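# Swing the refrigerator door wide open and leave it

## Task

Get the refrigerator door standing wide open and staying open without the robot holding it; slamming the door either way fails, and so does the robot toppling or finishing tilted.

## Robot and tools

Robot: a wheeled base with a vertical column, a head with a tiltable camera pair, and two six-joint arms (left, right), each ending in a two-finger gripper. Folded, as at the start, it measures 0.73 m long, 0.62 m wide, 1.88 m tall, with its front 0.40 m ahead of the column. The base can drive straight and turn in place but cannot move sideways.

Frames: base frame origin on the floor under the column, midway between the drive wheels; x forward, y left, z up. left_hand and right_hand are reported in it: the point where the fingers meet (tips are 8 mm further). A hand's z axis is the finger direction (quat_wxyz maps (0,0,1) onto it); its y axis runs along the opening. The odometry frame is the base frame as it was when the scene began; its heading is positive left, -3.142 to 3.142, and counts wheel turns only, so slip shows as travel.

execute_actions: "actions" is a list holding one action or nothing (empty returns state and images only). An action may contain:
- base: exactly one key. translate_m = a straight drive offset in metres from where the base last measured itself, forward positive, -3 to 3. rotate_rad = an in-place turn offset in radians, counter-clockwise seen from above (left) positive, -3.2 to 3.2.
- joints: absolute targets by name. head_tilt_rad -0.61 to 1.308 (0 roughly level, positive tilts down). Per arm (left_/right_ prefix): joint1_rad -2.879 to 2.879, joint2_rad 0 to 3.141, joint3_rad 0 to 3.019, joint4_rad -1.692 to 1.57, joint5_rad -1.57 to 1.57 (positive swings the hand to the robot's right), joint6_rad -2.094 to 2.094 (hand roll, positive clockwise viewed from behind), gripper_m 0 to 0.093 metres of fingertip gap. Tolerances counted as reached: head 0.03, joints 1-6 0.045, 0.14, 0.09, 0.055, 0.03, 0.035, gripper 0.003.
- speeds: optional caps for this action only, translate_m 0.05-0.8 m/s, rotate_rad 0.1-1 rad/s (maximum is the default). Speeds do not slow arms.
"cameras": list from cam_head_left, cam_head_right, cam_left_wrist, cam_right_wrist, nav_camera, all; omitted/null/["all"] gives every camera, [] none. Any unknown key, name or out-of-range number rejects the whole call and nothing moves. Base moves needing over 8.667 s at the capped speed are rejected; no action runs past 15 s. Everything in an action starts at once. A joint or base left out of an action can still be driving toward an earlier target. If a result reports a stop, the remaining calls in that same reply are skipped.

wait: seconds 0 to 10; nothing new is commanded, returns state and images. zoom_image: camera name plus region [x0, y0, x1, y1] in pixels of that camera's latest full image, origin top-left, no larger than 504x504. finished_scene: pass the current scene's number; it ends the scene irreversibly and says whether the goal held. Replying without any tool call ends everything.

Arm geometry (typical): left joint1 at -1.57, right at 1.57, joints 5 and 6 at 0 puts the arm in a vertical plane facing forward, 0.23 m to that side of the column. Let a = j2 - 0.35, b = 1.05 + j2 - j3, c = b - j4 (c = 1.57 means fingers straight down). Hand point is about 0.12 + 0.39 sin a + 0.38 cos b + 0.25 cos c m ahead and 1.46 + 0.39 cos a - 0.38 sin b - 0.25 sin c m up; e.g. j2,j3,j4 = 0.93, 0.78, 0.14 gives 0.60 ahead, 1.21 up. Real hands sit up to ~5 cm lower and nearer the column (more when loaded). Reach about 1 m from the shoulder, lowest about 0.47 m up; the floor is out of reach. Targets within about 0.03 rad (0.08 for joints 2, 3) of the reading may not move at all. For gentle contact, step about 0.05 rad per call from your previous target.

Gripper: fingers 7 cm long, outer width 1 cm over the gap at the tips and 5 cm at the base; body 10 cm wide, 7 cm thick; wrist camera sticks out 11 cm on one side. Commanding a gap smaller than an object grips it (off_target is then normal); a reported gap 0.002 m or more above target means something is held.

Result lines: base_status and joint_status tell how each motion ended. done = within tolerance (for the base: wheels turned the commanded amount, slip possible). off_target = stopped short and may still push. contact_stop (base only) = a wheel stalled against something; back off 0.05 m before trying again or turning. time_out = gave up; an arm keeps a target at most 0.375, 0.375, 0.113, 0.225, 0.075, 0.3 rad from where it stands and resumes if freed. "joint command not followed" with a cause line = a safety check blocked the arm (too near the other arm, itself, the body, or an object); joints show not_followed. Recover by moving the involved joints at least 0.05 rad back, moving the other arm away, or driving clear. on_its_own lists what was not commanded; "held at" is a held target, not a position. limit_stop_at_motor_heat appears after an overheat stop; resend the target. wheel_motors_off = 1 while wheels are cut after overload. turned_by_wheels vs turned_by_imu differing by more than ~4% and at least 0.05 rad means collision or slip and a wrong heading. base_tilt (degrees) forward/right positive; a forward drop of 0.5 or more while moving means leaning back, so reverse 0.05 m. motor_effort covers left_wheel and right_wheel only, percent, positive pushing forward, bracket = peak; values outside the rest range suggest pushing (or a sill). Motor temperatures list each arm's joints in joint_positions order.

Cameras: head cameras sit 1.47-1.58 m up looking ahead, tilted down by about head_tilt_rad; straight ahead may be up to 0.3 rad off image centre. Wrist cameras are 0.10 m behind the fingertip midpoint, offset toward -x of the hand frame, aimed along the fingers but turned 0.62 rad toward +x; closed fingertips appear at image centre, image right is hand -y, image up mostly hand -x. With fingers straight down and the arm forward, things above centre are further out or lower. nav_camera is at the base front, 0.23 m up, looking ahead nearly level.

Avoid: slamming the door open or closed, tipping or tilting the robot, arms striking or pressing each other (especially fast or near the centre line), long hard pushes by the base (about 3 s cuts the wheels for 2 s, during which the base does not hold), arms pushing hard for long (motors overheat, warning at 85 °C, arm drops at 100 °C; joint 5 far over heats fastest). To relieve a pushing arm, send its current six joint readings back as targets. The door must stay open after the robot lets go.

Each tool is called after "Request:" by a JSON object that holds its "name" and its "arguments", one argument or row to a line.

## Session

Request:
{"name": "execute_actions", "arguments": {
  "actions": []
}}

Scene clock: 0.00 s.
Motor temperatures (°C, as the motors report them): left_arm=[24 25 26 23 26 25] | right_arm=[25 24 25 24 27 25]
base_odometry: x=+0.000 y=+0.000 heading=+0.000 (m, m, rad; odometry frame)
turned_by_wheels: +0.000 (rad since the last result)
turned_by_imu: +0.000 (rad since the last result)
base_tilt: forward=-0.6 right=-0.3 (deg)
base_status: not commanded
joint_positions: head_tilt_rad=+0.858 left_joint1_rad=-1.600 left_joint2_rad=+0.870 left_joint3_rad=+0.381 left_joint4_rad=-0.933 left_joint5_rad=-0.019 left_joint6_rad=-0.080 left_gripper_m=+0.094 right_joint1_rad=+1.575 right_joint2_rad=+0.846 right_joint3_rad=+0.419 right_joint4_rad=-0.969 right_joint5_rad=+0.000 right_joint6_rad=-0.009 right_gripper_m=+0.094
joint_status: not commanded
wheel_motors_off: 0
motor_effort: left_wheel=+3 right_wheel=+0 (%)
left_hand: x=+0.1371 y=+0.2219 z=+1.2548 quat_wxyz=(+0.434, +0.020, -0.901, -0.018) (m; base frame)
right_hand: x=+0.1567 y=-0.2245 z=+1.2559 quat_wxyz=(+0.423, +0.006, -0.906, -0.003) (m; base frame)
pictures: cam_head_left, cam_head_right, cam_left_wrist, cam_right_wrist, nav_camera
Images, in order (width x height): cam_head_left 672x504, cam_head_right 672x504, cam_left_wrist 504x504, cam_right_wrist 504x504, nav_camera 672x504.

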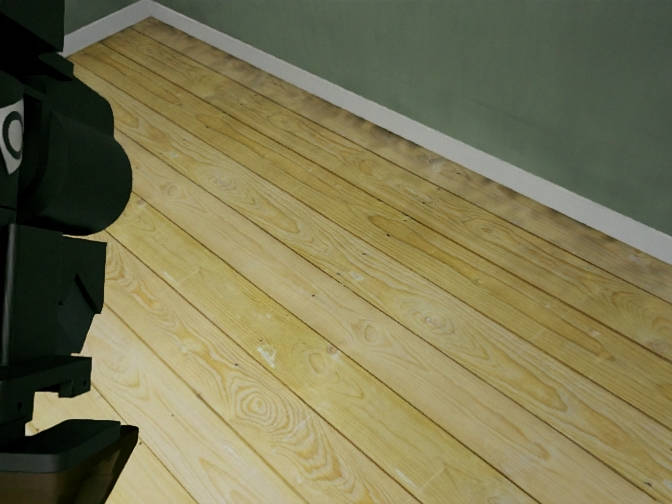

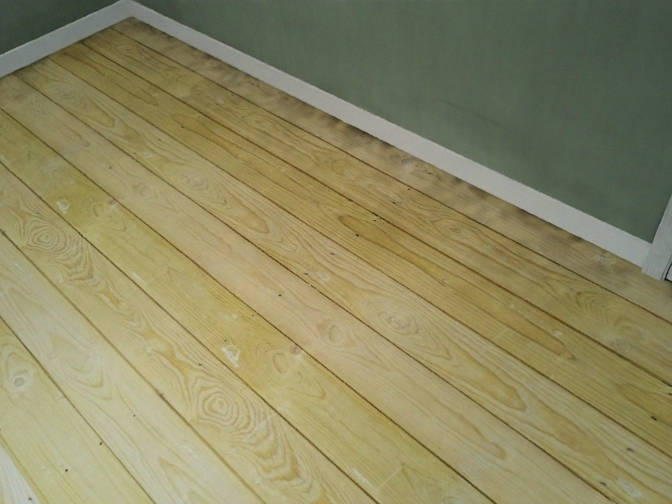

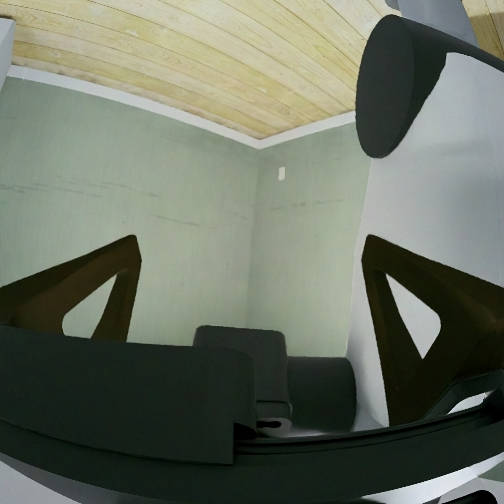

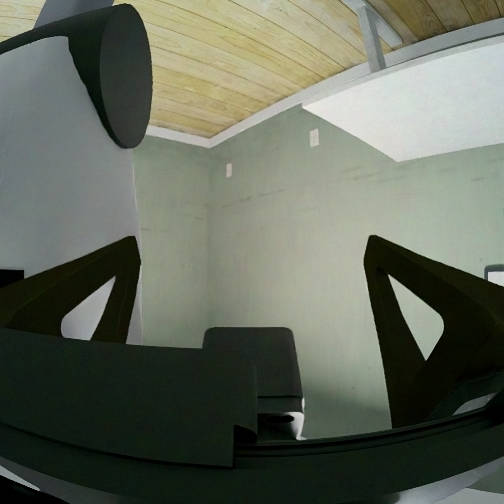

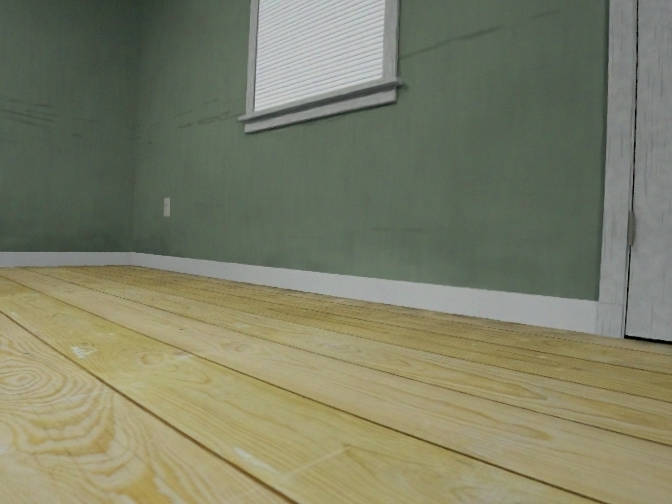

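Request:
{"name": "execute_actions", "arguments": {
  "actions": [
    {"base":{"rotate_rad":1.9},"joints":{"head_tilt_rad":0.3}}
  ],
  "cameras": ["cam_head_left","cam_head_right","nav_camera"]
}}

Scene clock: 8.40 s.
Motor temperatures (°C, as the motors report them): left_arm=[24 25 26 23 26 25] | right_arm=[25 24 25 24 27 25]
base_odometry: x=+0.000 y=+0.000 heading=+1.900 (m, m, rad; odometry frame)
turned_by_wheels: +1.900 (rad since the last result)
turned_by_imu: +1.889 (rad since the last result)
base_tilt: forward=-0.5 right=-0.3 (deg)
base_status: done
joint_positions: head_tilt_rad=+0.319 left_joint1_rad=-1.600 left_joint2_rad=+0.870 left_joint3_rad=+0.381 left_joint4_rad=-0.933 left_joint5_rad=-0.019 left_joint6_rad=-0.080 left_gripper_m=+0.094 right_joint1_rad=+1.575 right_joint2_rad=+0.846 right_joint3_rad=+0.419 right_joint4_rad=-0.969 right_joint5_rad=+0.000 right_joint6_rad=-0.009 right_gripper_m=+0.094
joint_status: all done
wheel_motors_off: 0
motor_effort: left_wheel=-3(42) right_wheel=+3(28) (%)
left_hand: x=+0.1371 y=+0.2219 z=+1.2548 quat_wxyz=(+0.434, +0.020, -0.901, -0.018) (m; base frame)
right_hand: x=+0.1567 y=-0.2245 z=+1.2559 quat_wxyz=(+0.423, +0.006, -0.906, -0.003) (m; base frame)
pictures: cam_head_left, cam_head_right, nav_camera
Images, in order (width x height): cam_head_left 672x504, cam_head_right 672x504, nav_camera 672x504.

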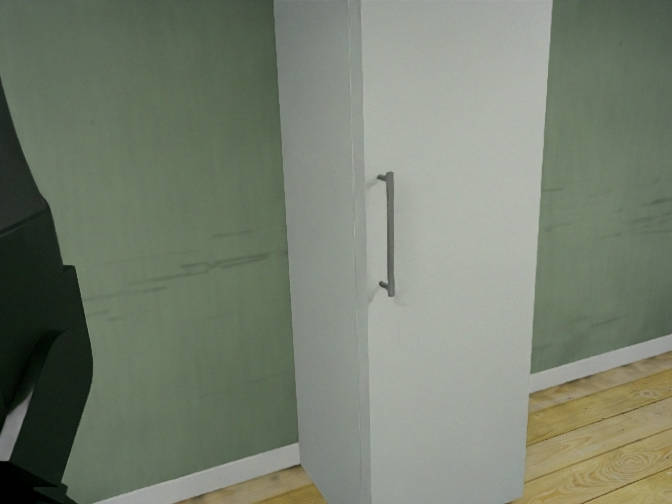

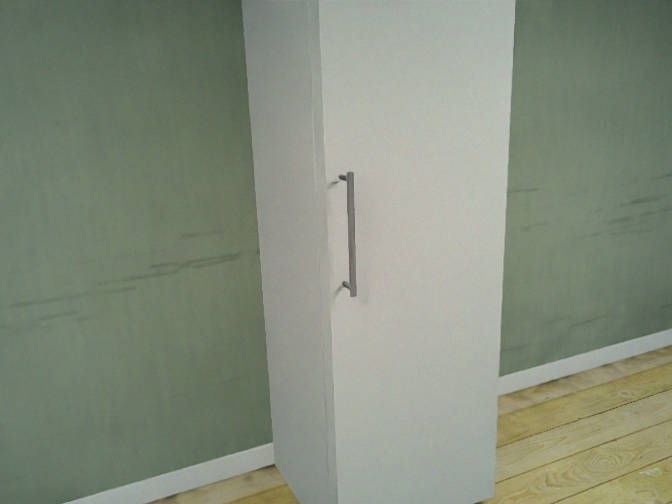

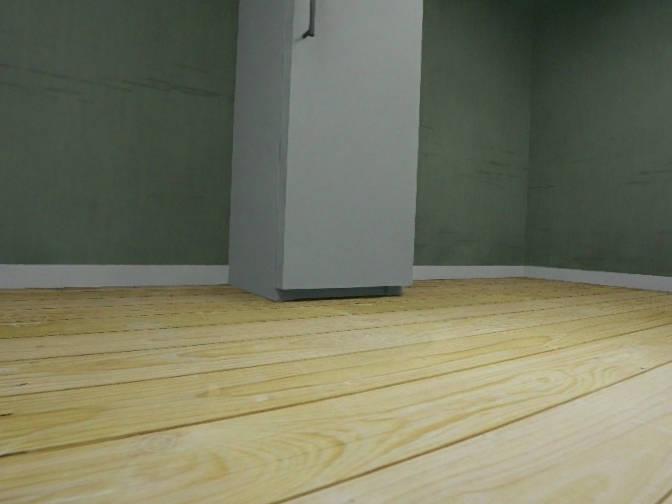

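Request:
{"name": "execute_actions", "arguments": {
  "actions": [
    {"base":{"translate_m":0.4},"joints":{"right_joint1_rad":1.57,"right_joint2_rad":1.65,"right_joint3_rad":1.3,"right_joint4_rad":1.1,"head_tilt_rad":0.45}}
  ],
  "cameras": ["cam_head_left","cam_head_right","nav_camera","cam_right_wrist"]
}}

Scene clock: 34.10 s.
Motor temperatures (°C, as the motors report them): left_arm=[24 25 26 23 26 25] | right_arm=[25 24 25 24 27 25]
base_odometry: x=-0.129 y=+0.379 heading=+1.900 (m, m, rad; odometry frame)
turned_by_wheels: +0.001 (rad since the last result)
turned_by_imu: -0.002 (rad since the last result)
base_tilt: forward=-0.5 right=-0.2 (deg)
base_status: done
joint_positions: head_tilt_rad=+0.455 left_joint1_rad=-1.600 left_joint2_rad=+0.870 left_joint3_rad=+0.380 left_joint4_rad=-0.933 left_joint5_rad=-0.019 left_joint6_rad=-0.080 left_gripper_m=+0.094 right_joint1_rad=+1.575 right_joint2_rad=+1.649 right_joint3_rad=+1.303 right_joint4_rad=+1.078 right_joint5_rad=+0.000 right_joint6_rad=-0.009 right_gripper_m=+0.094
joint_status: all done
wheel_motors_off: 0
motor_effort: left_wheel=+0(63) right_wheel=-2(60) (%)
left_hand: x=+0.1364 y=+0.2220 z=+1.2550 quat_wxyz=(+0.435, +0.020, -0.900, -0.018) (m; base frame)
right_hand: x=+0.7965 y=-0.2225 z=+1.1060 quat_wxyz=(-0.588, +0.004, -0.809, +0.000) (m; base frame)
pictures: cam_head_left, cam_head_right, cam_right_wrist, nav_camera
Images, in order (width x height): cam_head_left 672x504, cam_head_right 672x504, cam_right_wrist 504x504, nav_camera 672x504.

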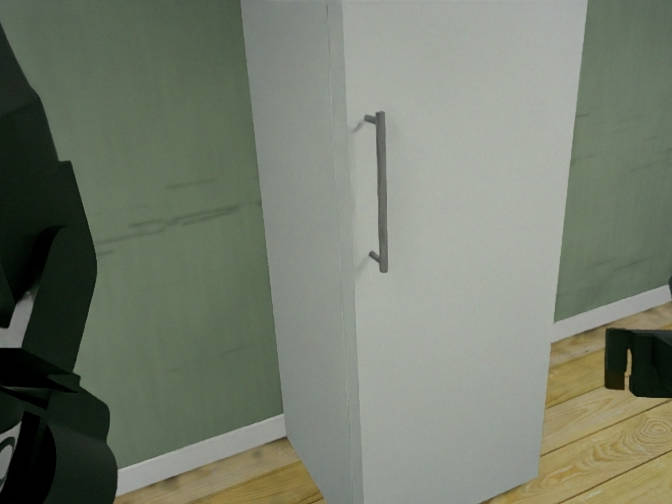

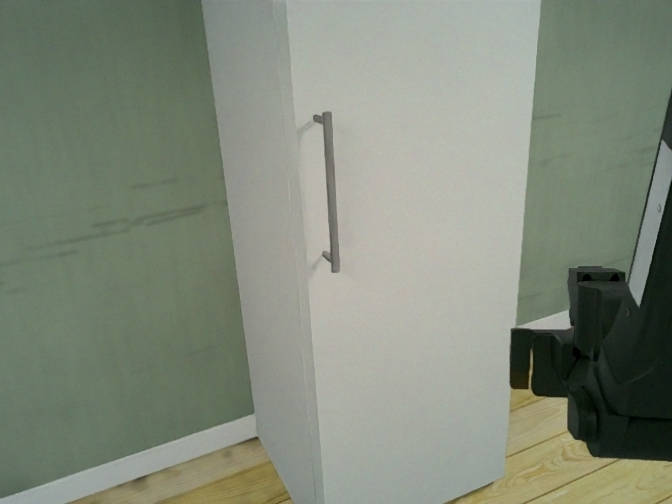

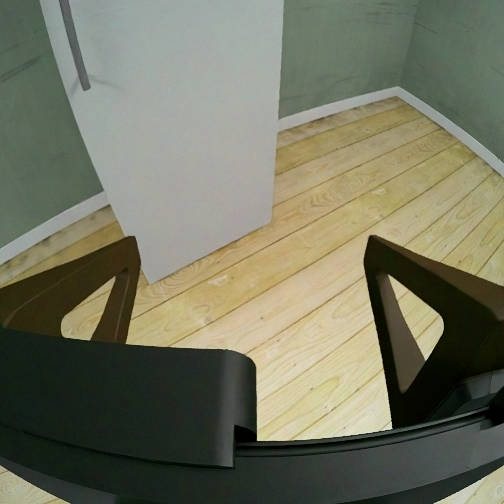

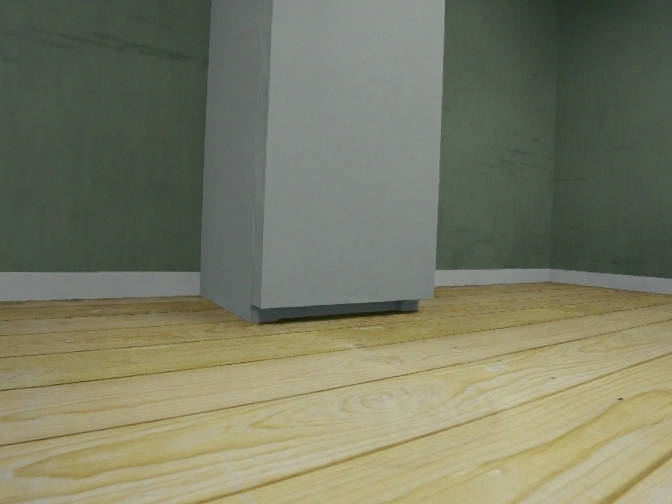

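Request:
{"name": "execute_actions", "arguments": {
  "actions": [
    {"base":{"rotate_rad":0.26}}
  ],
  "cameras": []
}}

Request:
{"name": "execute_actions", "arguments": {
  "actions": [
    {"base":{"translate_m":0.3}}
  ],
  "cameras": ["cam_head_left","cam_head_right","nav_camera","cam_right_wrist"]
}}

Scene clock: 52.90 s.
Motor temperatures (°C, as the motors report them): left_arm=[24 25 26 23 26 25] | right_arm=[25 26 25 25 27 25]
base_odometry: x=-0.129 y=+0.379 heading=+2.159 (m, m, rad; odometry frame)
turned_by_wheels: +0.259 (rad since the last result)
turned_by_imu: +0.252 (rad since the last result)
base_tilt: forward=-0.6 right=-0.2 (deg)
base_status: done
joint_positions: head_tilt_rad=+0.455 left_joint1_rad=-1.600 left_joint2_rad=+0.870 left_joint3_rad=+0.380 left_joint4_rad=-0.933 left_joint5_rad=-0.019 left_joint6_rad=-0.080 left_gripper_m=+0.094 right_joint1_rad=+1.574 right_joint2_rad=+1.649 right_joint3_rad=+1.303 right_joint4_rad=+1.078 right_joint5_rad=+0.000 right_joint6_rad=-0.009 right_gripper_m=+0.094
joint_status: not commanded
wheel_motors_off: 0
motor_effort: left_wheel=-2(52) right_wheel=-1(48) (%)
left_hand: x=+0.1364 y=+0.2220 z=+1.2550 quat_wxyz=(+0.435, +0.020, -0.900, -0.018) (m; base frame)
right_hand: x=+0.7965 y=-0.2230 z=+1.1060 quat_wxyz=(-0.588, +0.004, -0.809, +0.001) (m; base frame)
pictures: none
No camera images: the call's "cameras" was empty. Leave "cameras" out to get every camera's image.

Scene clock: 54.97 s.
Motor temperatures (°C, as the motors report them): left_arm=[24 25 26 23 26 25] | right_arm=[25 26 25 25 27 25]
base_odometry: x=-0.296 y=+0.628 heading=+2.160 (m, m, rad; odometry frame)
turned_by_wheels: +0.001 (rad since the last result)
turned_by_imu: +0.000 (rad since the last result)
base_tilt: forward=-0.7 right=-0.3 (deg)
base_status: done
joint_positions: head_tilt_rad=+0.455 left_joint1_rad=-1.600 left_joint2_rad=+0.870 left_joint3_rad=+0.382 left_joint4_rad=-0.933 left_joint5_rad=-0.019 left_joint6_rad=-0.080 left_gripper_m=+0.094 right_joint1_rad=+1.574 right_joint2_rad=+1.649 right_joint3_rad=+1.303 right_joint4_rad=+1.078 right_joint5_rad=+0.000 right_joint6_rad=-0.009 right_gripper_m=+0.094
joint_status: not commanded
wheel_motors_off: 0
motor_effort: left_wheel=+1(67) right_wheel=-3(57) (%)
left_hand: x=+0.1377 y=+0.2219 z=+1.2546 quat_wxyz=(+0.433, +0.020, -0.901, -0.018) (m; base frame)
right_hand: x=+0.7965 y=-0.2230 z=+1.1060 quat_wxyz=(-0.588, +0.004, -0.809, +0.001) (m; base frame)
pictures: cam_head_left, cam_head_right, cam_right_wrist, nav_camera
Images, in order (width x height): cam_head_left 672x504, cam_head_right 672x504, cam_right_wrist 504x504, nav_camera 672x504.

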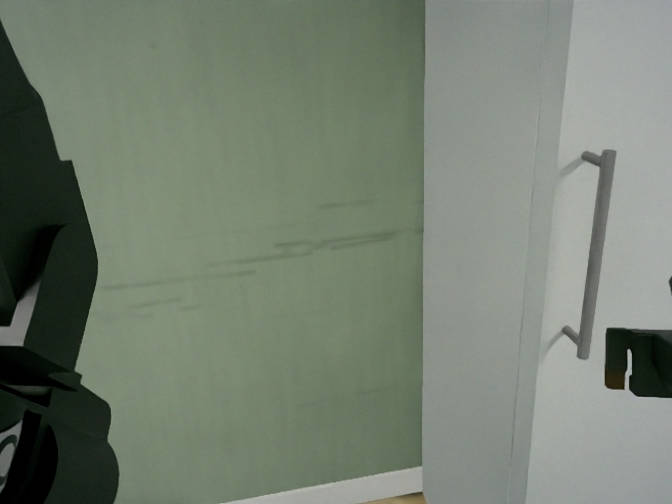

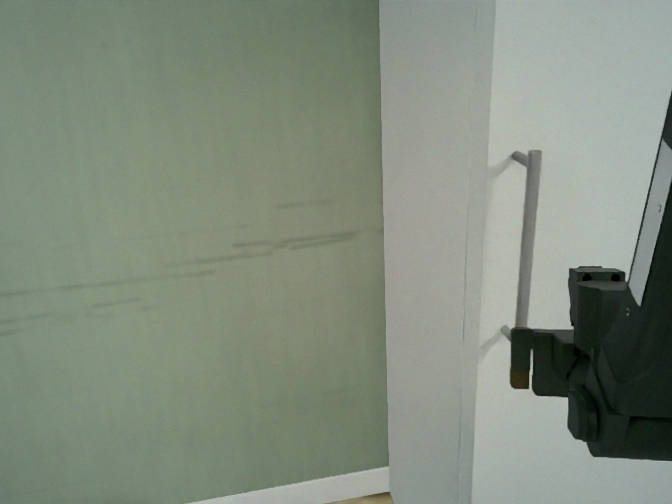

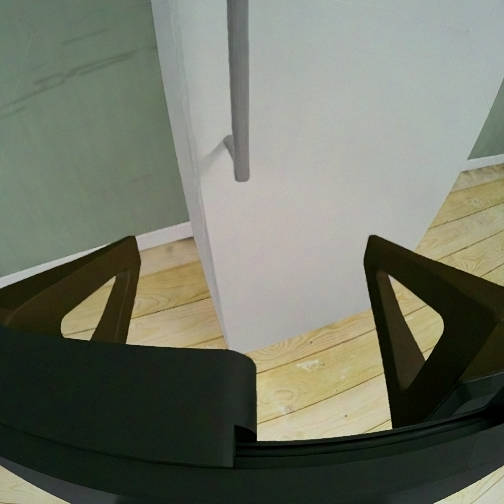

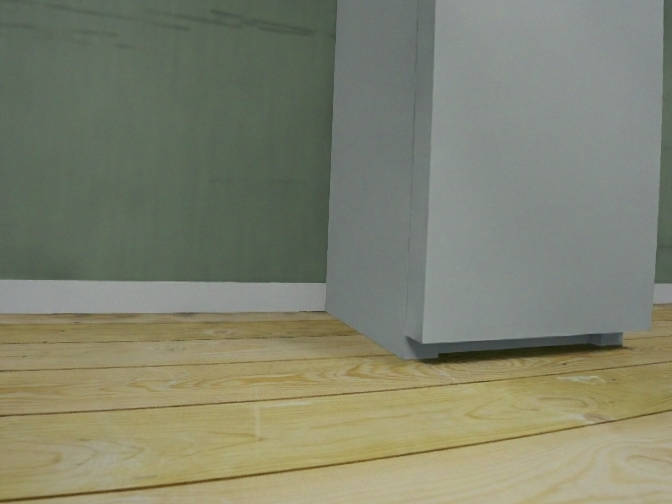

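Request:
{"name": "execute_actions", "arguments": {
  "actions": [
    {"base":{"translate_m":0.2},"speeds":{"translate_m":0.25}}
  ],
  "cameras": ["cam_head_right","cam_right_wrist"]
}}

Scene clock: 66.20 s.
Motor temperatures (°C, as the motors report them): left_arm=[24 25 26 23 26 25] | right_arm=[25 27 25 25 27 25]
base_odometry: x=-0.407 y=+0.794 heading=+2.161 (m, m, rad; odometry frame)
turned_by_wheels: +0.001 (rad since the last result)
turned_by_imu: -0.002 (rad since the last result)
base_tilt: forward=-0.6 right=-0.3 (deg)
base_status: done
joint_positions: head_tilt_rad=+0.455 left_joint1_rad=-1.600 left_joint2_rad=+0.870 left_joint3_rad=+0.381 left_joint4_rad=-0.933 left_joint5_rad=-0.019 left_joint6_rad=-0.080 left_gripper_m=+0.094 right_joint1_rad=+1.574 right_joint2_rad=+1.649 right_joint3_rad=+1.302 right_joint4_rad=+1.078 right_joint5_rad=+0.000 right_joint6_rad=-0.009 right_gripper_m=+0.094
joint_status: not commanded
wheel_motors_off: 0
motor_effort: left_wheel=+3(44) right_wheel=+0(43) (%)
left_hand: x=+0.1371 y=+0.2219 z=+1.2548 quat_wxyz=(+0.434, +0.020, -0.901, -0.018) (m; base frame)
right_hand: x=+0.7961 y=-0.2230 z=+1.1058 quat_wxyz=(-0.587, +0.004, -0.809, +0.001) (m; base frame)
pictures: cam_head_right, cam_right_wrist
Images, in order (width x height): cam_head_right 672x504, cam_right_wrist 504x504.

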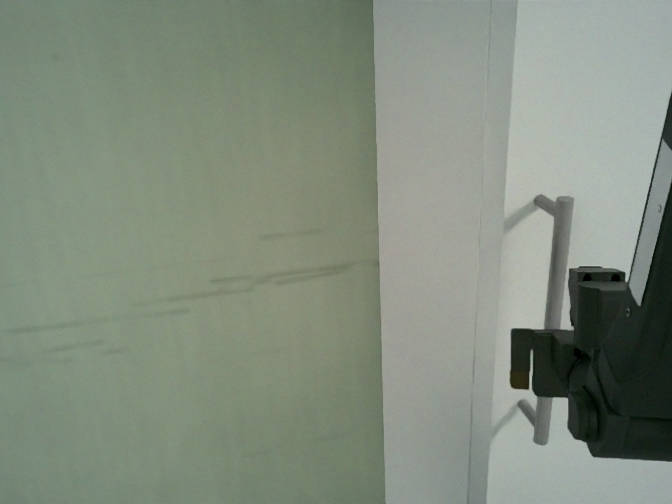

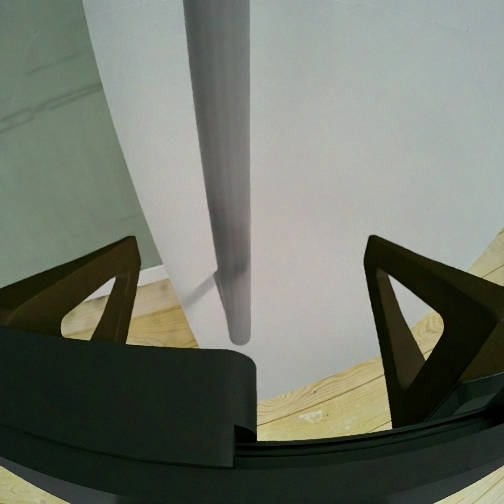

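Request:
{"name": "execute_actions", "arguments": {
  "actions": [
    {"base":{"translate_m":0.05},"speeds":{"translate_m":0.1}}
  ],
  "cameras": ["cam_right_wrist"]
}}

Request:
{"name": "execute_actions", "arguments": {
  "actions": [
    {"joints":{"right_gripper_m":0.0}}
  ],
  "cameras": ["cam_head_right","cam_right_wrist"]
}}

Scene clock: 79.60 s.
Motor temperatures (°C, as the motors report them): left_arm=[24 26 26 23 26 25] | right_arm=[25 27 25 25 27 25]
base_odometry: x=-0.435 y=+0.836 heading=+2.161 (m, m, rad; odometry frame)
turned_by_wheels: +0.000 (rad since the last result)
turned_by_imu: -0.002 (rad since the last result)
base_tilt: forward=-0.6 right=-0.3 (deg)
base_status: done
joint_positions: head_tilt_rad=+0.455 left_joint1_rad=-1.600 left_joint2_rad=+0.870 left_joint3_rad=+0.379 left_joint4_rad=-0.933 left_joint5_rad=-0.019 left_joint6_rad=-0.080 left_gripper_m=+0.094 right_joint1_rad=+1.574 right_joint2_rad=+1.649 right_joint3_rad=+1.302 right_joint4_rad=+1.078 right_joint5_rad=+0.000 right_joint6_rad=-0.009 right_gripper_m=+0.094
joint_status: not commanded
wheel_motors_off: 0
motor_effort: left_wheel=+0(43) right_wheel=-2(40) (%)
left_hand: x=+0.1360 y=+0.2220 z=+1.2551 quat_wxyz=(+0.435, +0.020, -0.900, -0.018) (m; base frame)
right_hand: x=+0.7959 y=-0.2230 z=+1.1057 quat_wxyz=(-0.587, +0.004, -0.809, +0.001) (m; base frame)
pictures: cam_right_wrist
Images, in order (width x height): cam_right_wrist 504x504.

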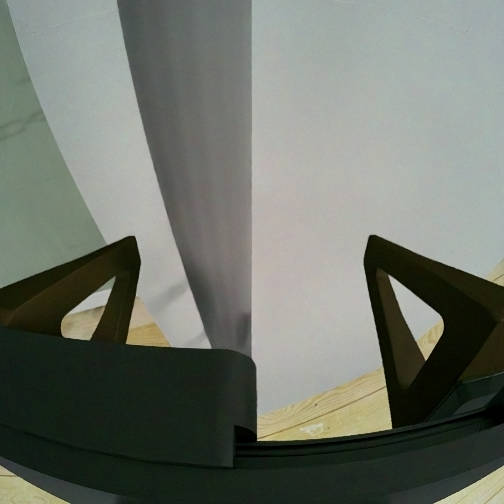

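Scene clock: 80.33 s.
Motor temperatures (°C, as the motors report them): left_arm=[24 26 26 23 26 25] | right_arm=[25 27 25 25 27 25]
base_odometry: x=-0.435 y=+0.836 heading=+2.161 (m, m, rad; odometry frame)
turned_by_wheels: +0.000 (rad since the last result)
turned_by_imu: +0.000 (rad since the last result)
base_tilt: forward=-0.5 right=-0.3 (deg)
base_status: not commanded
joint_positions: head_tilt_rad=+0.455 left_joint1_rad=-1.600 left_joint2_rad=+0.870 left_joint3_rad=+0.379 left_joint4_rad=-0.933 left_joint5_rad=-0.019 left_joint6_rad=-0.080 left_gripper_m=+0.094 right_joint1_rad=+1.587 right_joint2_rad=+1.649 right_joint3_rad=+1.302 right_joint4_rad=+1.078 right_joint5_rad=-0.007 right_joint6_rad=-0.017 right_gripper_m=+0.016
joint_status: right_gripper_m off_target (ended at +0.016, target +0.000)
wheel_motors_off: 0
motor_effort: left_wheel=+1(5) right_wheel=-6(7) (%)
left_hand: x=+0.1360 y=+0.2220 z=+1.2551 quat_wxyz=(+0.435, +0.020, -0.900, -0.018) (m; base frame)
right_hand: x=+0.7959 y=-0.2138 z=+1.1058 quat_wxyz=(-0.587, +0.008, -0.809, -0.006) (m; base frame)
pictures: cam_head_right, cam_right_wrist
Images, in order (width x height): cam_head_right 672x504, cam_right_wrist 504x504.

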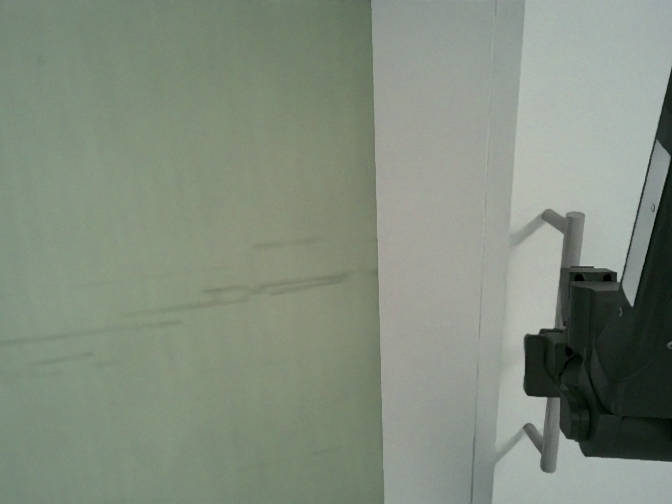

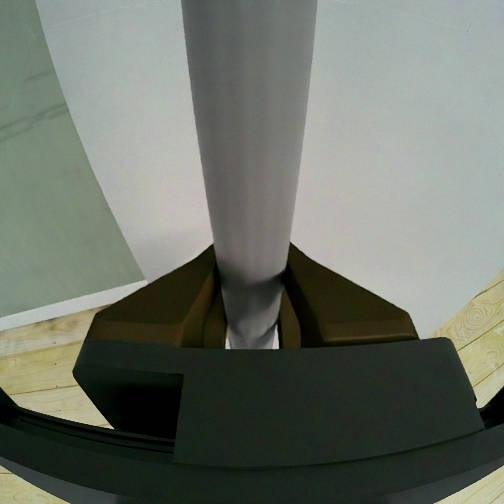

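Request:
{"name": "execute_actions", "arguments": {
  "actions": [
    {"base":{"translate_m":-0.12},"speeds":{"translate_m":0.06}}
  ],
  "cameras": ["cam_head_right","cam_right_wrist"]
}}

Scene clock: 92.57 s.
Motor temperatures (°C, as the motors report them): left_arm=[24 26 26 23 26 25] | right_arm=[25 27 25 25 27 25]
base_odometry: x=-0.368 y=+0.736 heading=+2.160 (m, m, rad; odometry frame)
turned_by_wheels: -0.001 (rad since the last result)
turned_by_imu: -0.004 (rad since the last result)
base_tilt: forward=-0.6 right=-0.2 (deg)
base_status: done
joint_positions: head_tilt_rad=+0.455 left_joint1_rad=-1.600 left_joint2_rad=+0.870 left_joint3_rad=+0.378 left_joint4_rad=-0.933 left_joint5_rad=-0.019 left_joint6_rad=-0.080 left_gripper_m=+0.094 right_joint1_rad=+1.585 right_joint2_rad=+1.650 right_joint3_rad=+1.300 right_joint4_rad=+1.077 right_joint5_rad=-0.004 right_joint6_rad=-0.017 right_gripper_m=+0.000
joint_status: not commanded
wheel_motors_off: 0
on_its_own: right_gripper_m moved -0.016 to your old target +0.000
motor_effort: left_wheel=-1(37) right_wheel=+2(56) (%)
left_hand: x=+0.1358 y=+0.2220 z=+1.2552 quat_wxyz=(+0.435, +0.020, -0.900, -0.018) (m; base frame)
right_hand: x=+0.7944 y=-0.2155 z=+1.1038 quat_wxyz=(-0.585, +0.008, -0.811, -0.004) (m; base frame)
pictures: cam_head_right, cam_right_wrist
Images, in order (width x height): cam_head_right 672x504, cam_right_wrist 504x504.

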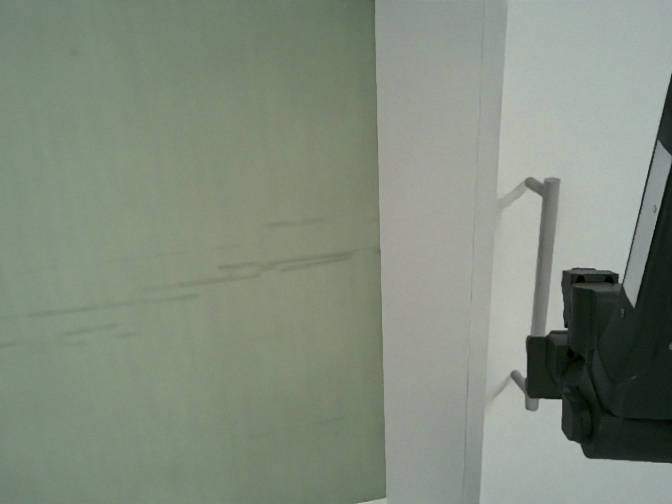

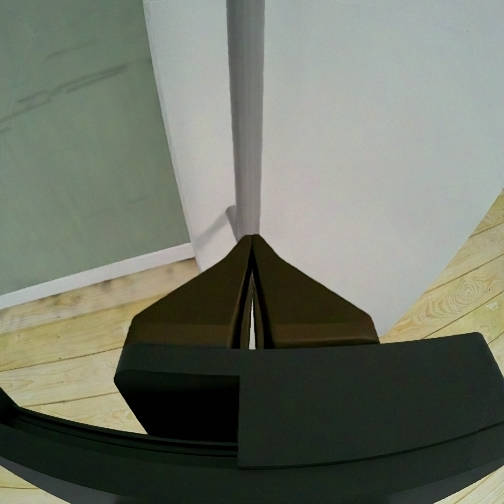

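Request:
{"name": "execute_actions", "arguments": {
  "actions": [
    {"joints":{"right_gripper_m":0.07,"right_joint1_rad":1.57,"right_joint2_rad":1.75,"right_joint3_rad":1.4,"right_joint4_rad":1.42,"right_joint5_rad":0.8,"right_joint6_rad":0}}
  ],
  "cameras": ["cam_head_right","cam_right_wrist"]
}}

Scene clock: 117.77 s.
Motor temperatures (°C, as the motors report them): left_arm=[24 26 26 23 26 25] | right_arm=[25 28 25 25 27 25]
base_odometry: x=-0.368 y=+0.736 heading=+2.160 (m, m, rad; odometry frame)
turned_by_wheels: +0.000 (rad since the last result)
turned_by_imu: -0.002 (rad since the last result)
base_tilt: forward=-0.6 right=-0.2 (deg)
base_status: not commanded
joint_positions: head_tilt_rad=+0.455 left_joint1_rad=-1.600 left_joint2_rad=+0.870 left_joint3_rad=+0.378 left_joint4_rad=-0.933 left_joint5_rad=-0.019 left_joint6_rad=-0.080 left_gripper_m=+0.094 right_joint1_rad=+1.585 right_joint2_rad=+1.740 right_joint3_rad=+1.386 right_joint4_rad=+1.397 right_joint5_rad=+0.796 right_joint6_rad=-0.008 right_gripper_m=+0.070
joint_status: all done
wheel_motors_off: 0
motor_effort: left_wheel=-3(2) right_wheel=+2(1) (%)
left_hand: x=+0.1358 y=+0.2220 z=+1.2552 quat_wxyz=(+0.435, +0.020, -0.900, -0.018) (m; base frame)
right_hand: x=+0.7622 y=-0.3398 z=+1.1448 quat_wxyz=(-0.649, -0.273, -0.657, +0.271) (m; base frame)
pictures: cam_head_right, cam_right_wrist
Images, in order (width x height): cam_head_right 672x504, cam_right_wrist 504x504.

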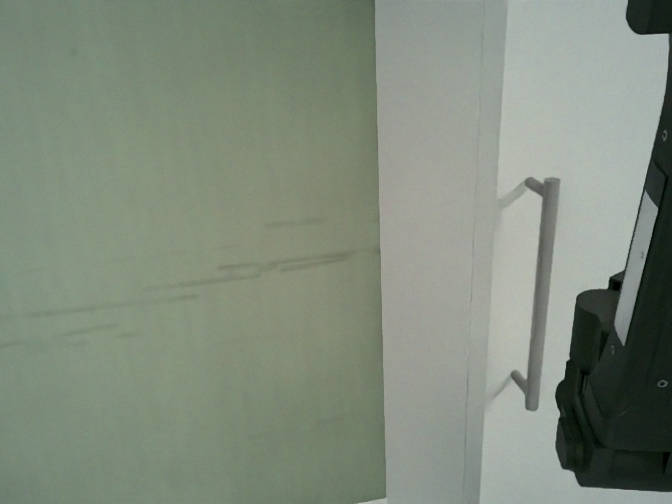

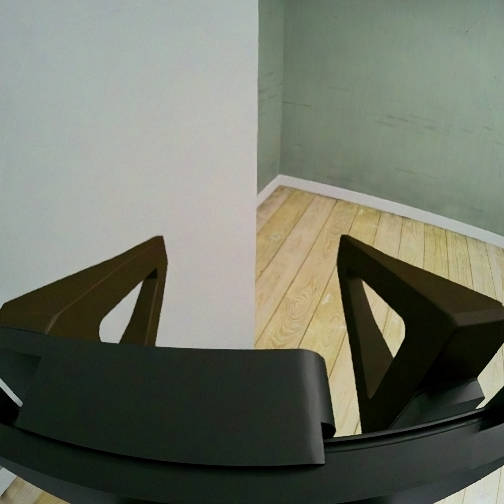

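Request:
{"name": "execute_actions", "arguments": {
  "actions": [
    {"base":{"rotate_rad":0.15}}
  ],
  "cameras": []
}}

Request:
{"name": "execute_actions", "arguments": {
  "actions": [
    {"base":{"translate_m":0.07},"speeds":{"translate_m":0.1}}
  ],
  "cameras": ["cam_head_right","cam_right_wrist"]
}}

Scene clock: 130.13 s.
Motor temperatures (°C, as the motors report them): left_arm=[24 26 26 23 26 25] | right_arm=[25 28 26 25 27 25]
base_odometry: x=-0.369 y=+0.737 heading=+2.309 (m, m, rad; odometry frame)
turned_by_wheels: +0.149 (rad since the last result)
turned_by_imu: +0.144 (rad since the last result)
base_tilt: forward=-0.6 right=-0.2 (deg)
base_status: done
joint_positions: head_tilt_rad=+0.455 left_joint1_rad=-1.600 left_joint2_rad=+0.870 left_joint3_rad=+0.378 left_joint4_rad=-0.933 left_joint5_rad=-0.019 left_joint6_rad=-0.080 left_gripper_m=+0.094 right_joint1_rad=+1.574 right_joint2_rad=+1.740 right_joint3_rad=+1.386 right_joint4_rad=+1.397 right_joint5_rad=+0.797 right_joint6_rad=-0.007 right_gripper_m=+0.070
joint_status: not commanded
wheel_motors_off: 0
motor_effort: left_wheel=-2(53) right_wheel=+0(46) (%)
left_hand: x=+0.1358 y=+0.2220 z=+1.2552 quat_wxyz=(+0.435, +0.020, -0.900, -0.018) (m; base frame)
right_hand: x=+0.7615 y=-0.3464 z=+1.1459 quat_wxyz=(-0.649, -0.272, -0.655, +0.276) (m; base frame)
pictures: none
No camera images: the call's "cameras" was empty. Leave "cameras" out to get every camera's image.

Scene clock: 131.73 s.
Motor temperatures (°C, as the motors report them): left_arm=[24 26 26 23 26 25] | right_arm=[25 28 26 25 27 25]
base_odometry: x=-0.416 y=+0.788 heading=+2.310 (m, m, rad; odometry frame)
turned_by_wheels: +0.001 (rad since the last result)
turned_by_imu: +0.000 (rad since the last result)
base_tilt: forward=-0.6 right=-0.3 (deg)
base_status: done
joint_positions: head_tilt_rad=+0.455 left_joint1_rad=-1.600 left_joint2_rad=+0.870 left_joint3_rad=+0.379 left_joint4_rad=-0.933 left_joint5_rad=-0.019 left_joint6_rad=-0.080 left_gripper_m=+0.094 right_joint1_rad=+1.574 right_joint2_rad=+1.740 right_joint3_rad=+1.387 right_joint4_rad=+1.397 right_joint5_rad=+0.797 right_joint6_rad=-0.007 right_gripper_m=+0.070
joint_status: not commanded
wheel_motors_off: 0
motor_effort: left_wheel=+4(74) right_wheel=-1(52) (%)
left_hand: x=+0.1362 y=+0.2220 z=+1.2550 quat_wxyz=(+0.435, +0.020, -0.900, -0.018) (m; base frame)
right_hand: x=+0.7620 y=-0.3465 z=+1.1463 quat_wxyz=(-0.649, -0.272, -0.654, +0.276) (m; base frame)
pictures: cam_head_right, cam_right_wrist
Images, in order (width x height): cam_head_right 672x504, cam_right_wrist 504x504.

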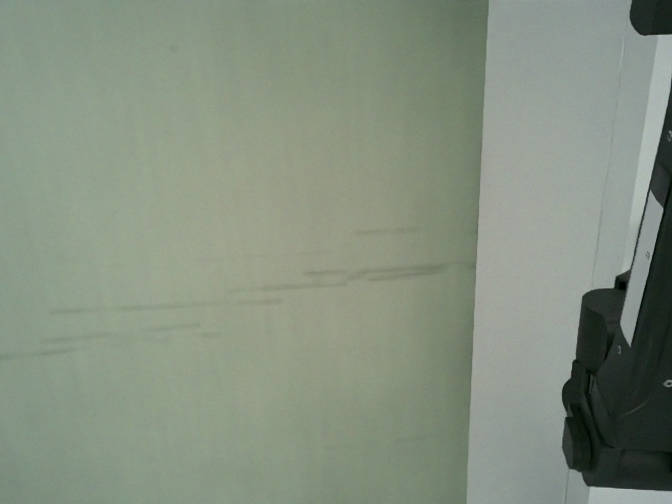

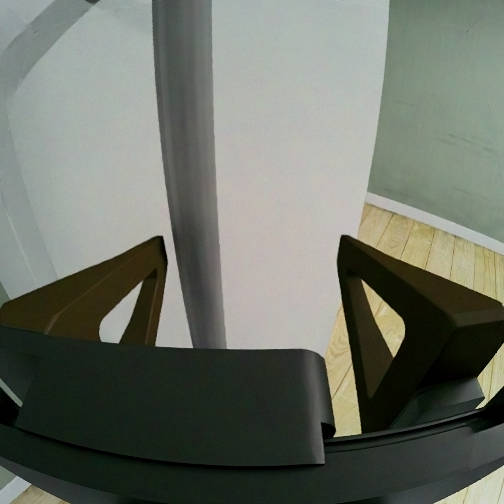

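Clears the left fingertip. Forward more.

Request:
{"name": "execute_actions", "arguments": {
  "actions": [
    {"base":{"translate_m":0.05},"speeds":{"translate_m":0.08},"joints":{"right_gripper_m":0.055}}
  ],
  "cameras": ["cam_right_wrist"]
}}

Scene clock: 137.37 s.
Motor temperatures (°C, as the motors report them): left_arm=[24 26 26 23 26 25] | right_arm=[25 28 26 25 27 25]
base_odometry: x=-0.449 y=+0.825 heading=+2.311 (m, m, rad; odometry frame)
turned_by_wheels: +0.001 (rad since the last result)
turned_by_imu: -0.001 (rad since the last result)
base_tilt: forward=-0.5 right=-0.3 (deg)
base_status: done
joint_positions: head_tilt_rad=+0.455 left_joint1_rad=-1.600 left_joint2_rad=+0.870 left_joint3_rad=+0.378 left_joint4_rad=-0.933 left_joint5_rad=-0.019 left_joint6_rad=-0.080 left_gripper_m=+0.094 right_joint1_rad=+1.574 right_joint2_rad=+1.740 right_joint3_rad=+1.388 right_joint4_rad=+1.397 right_joint5_rad=+0.798 right_joint6_rad=-0.007 right_gripper_m=+0.055
joint_status: all done
wheel_motors_off: 0
motor_effort: left_wheel=+1(62) right_wheel=+1(45) (%)
left_hand: x=+0.1358 y=+0.2220 z=+1.2552 quat_wxyz=(+0.435, +0.020, -0.900, -0.018) (m; base frame)
right_hand: x=+0.7622 y=-0.3465 z=+1.1465 quat_wxyz=(-0.650, -0.272, -0.654, +0.276) (m; base frame)
pictures: cam_right_wrist
Images, in order (width x height): cam_right_wrist 504x504.

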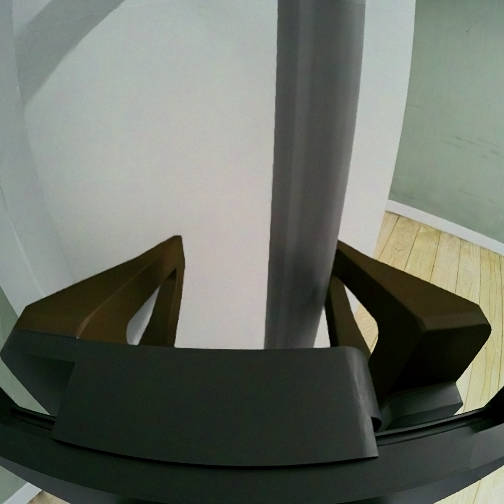

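Request:
{"name": "execute_actions", "arguments": {
  "actions": [
    {"base":{"rotate_rad":-0.03},"speeds":{"rotate_rad":0.15}}
  ],
  "cameras": ["cam_right_wrist"]
}}

Request:
{"name": "execute_actions", "arguments": {
  "actions": [
    {"joints":{"right_gripper_m":0.0}}
  ],
  "cameras": ["cam_right_wrist"]
}}

Request:
{"name": "execute_actions", "arguments": {
  "actions": [
    {"base":{"translate_m":-0.08},"speeds":{"translate_m":0.05}}
  ],
  "cameras": ["cam_head_right","cam_right_wrist"]
}}

Scene clock: 147.03 s.
Motor temperatures (°C, as the motors report them): left_arm=[24 26 26 23 26 25] | right_arm=[25 28 26 25 27 25]
base_odometry: x=-0.449 y=+0.825 heading=+2.283 (m, m, rad; odometry frame)
turned_by_wheels: -0.028 (rad since the last result)
turned_by_imu: -0.030 (rad since the last result)
base_tilt: forward=-0.5 right=-0.3 (deg)
base_status: done
joint_positions: head_tilt_rad=+0.455 left_joint1_rad=-1.600 left_joint2_rad=+0.870 left_joint3_rad=+0.378 left_joint4_rad=-0.933 left_joint5_rad=-0.019 left_joint6_rad=-0.080 left_gripper_m=+0.094 right_joint1_rad=+1.574 right_joint2_rad=+1.740 right_joint3_rad=+1.388 right_joint4_rad=+1.397 right_joint5_rad=+0.798 right_joint6_rad=-0.007 right_gripper_m=+0.055
joint_status: not commanded
wheel_motors_off: 0
motor_effort: left_wheel=+1(46) right_wheel=+0(41) (%)
left_hand: x=+0.1358 y=+0.2220 z=+1.2552 quat_wxyz=(+0.435, +0.020, -0.900, -0.018) (m; base frame)
right_hand: x=+0.7622 y=-0.3468 z=+1.1465 quat_wxyz=(-0.650, -0.272, -0.654, +0.276) (m; base frame)
pictures: cam_right_wrist
Images, in order (width x height): cam_right_wrist 504x504.

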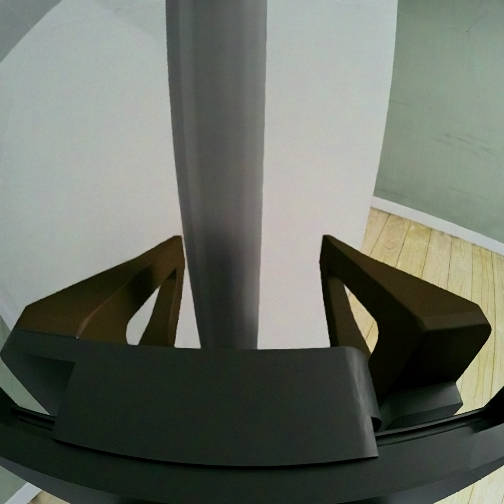

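Scene clock: 147.77 s.
Motor temperatures (°C, as the motors report them): left_arm=[24 26 26 23 26 25] | right_arm=[25 28 26 25 27 25]
base_odometry: x=-0.449 y=+0.825 heading=+2.283 (m, m, rad; odometry frame)
turned_by_wheels: +0.000 (rad since the last result)
turned_by_imu: +0.000 (rad since the last result)
base_tilt: forward=-0.6 right=-0.3 (deg)
base_status: not commanded
joint_positions: head_tilt_rad=+0.455 left_joint1_rad=-1.600 left_joint2_rad=+0.870 left_joint3_rad=+0.378 left_joint4_rad=-0.933 left_joint5_rad=-0.019 left_joint6_rad=-0.080 left_gripper_m=+0.094 right_joint1_rad=+1.579 right_joint2_rad=+1.741 right_joint3_rad=+1.398 right_joint4_rad=+1.396 right_joint5_rad=+0.785 right_joint6_rad=-0.005 right_gripper_m=+0.015
joint_status: right_gripper_m off_target (ended at +0.015, target +0.000)
wheel_motors_off: 0
motor_effort: left_wheel=+3(6) right_wheel=-10(11) (%)
left_hand: x=+0.1358 y=+0.2220 z=+1.2552 quat_wxyz=(+0.435, +0.020, -0.900, -0.018) (m; base frame)
right_hand: x=+0.7676 y=-0.3419 z=+1.1479 quat_wxyz=(-0.654, -0.271, -0.654, +0.267) (m; base frame)
pictures: cam_right_wrist
Images, in order (width x height): cam_right_wrist 504x504.

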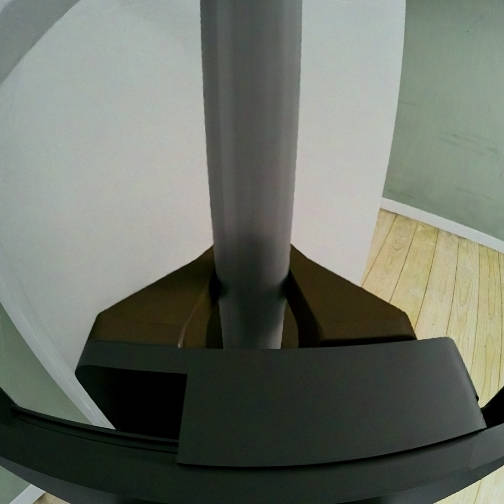

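Scene clock: 150.47 s.
Motor temperatures (°C, as the motors report them): left_arm=[24 26 26 23 26 25] | right_arm=[25 28 26 25 29 25]
base_odometry: x=-0.397 y=+0.765 heading=+2.285 (m, m, rad; odometry frame)
turned_by_wheels: +0.002 (rad since the last result)
turned_by_imu: +0.001 (rad since the last result)
base_tilt: forward=-0.6 right=-0.3 (deg)
base_status: done
joint_positions: head_tilt_rad=+0.455 left_joint1_rad=-1.600 left_joint2_rad=+0.870 left_joint3_rad=+0.378 left_joint4_rad=-0.933 left_joint5_rad=-0.019 left_joint6_rad=-0.080 left_gripper_m=+0.094 right_joint1_rad=+1.556 right_joint2_rad=+1.735 right_joint3_rad=+1.397 right_joint4_rad=+1.438 right_joint5_rad=+0.804 right_joint6_rad=-0.024 right_gripper_m=+0.017
joint_status: not commanded
wheel_motors_off: 0
motor_effort: left_wheel=+0(33) right_wheel=-4(97) (%)
left_hand: x=+0.1354 y=+0.2220 z=+1.2553 quat_wxyz=(+0.435, +0.020, -0.900, -0.018) (m; base frame)
right_hand: x=+0.7650 y=-0.3578 z=+1.1619 quat_wxyz=(-0.665, -0.275, -0.634, +0.284) (m; base frame)
pictures: cam_head_right, cam_right_wrist
Images, in order (width x height): cam_head_right 672x504, cam_right_wrist 504x504.

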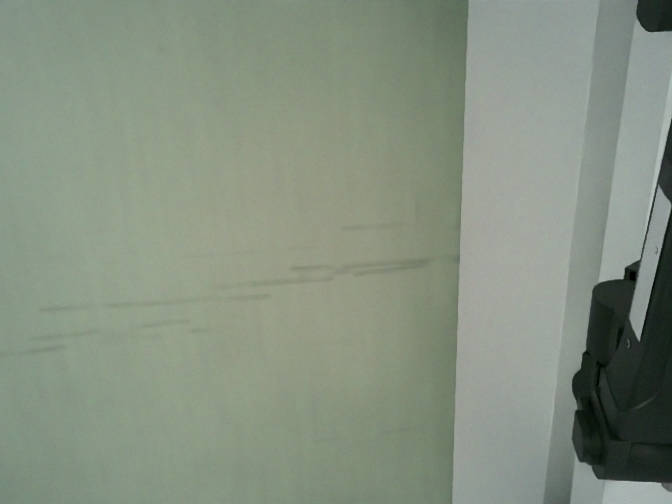

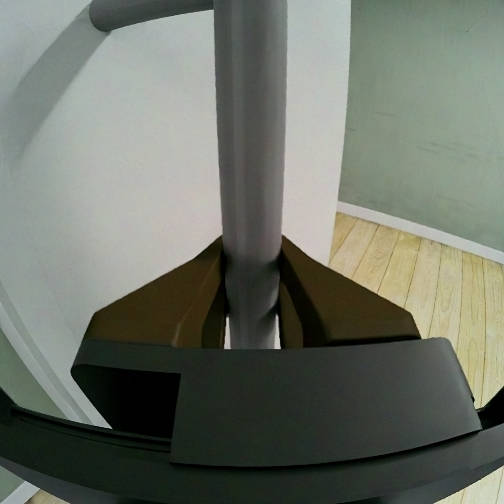

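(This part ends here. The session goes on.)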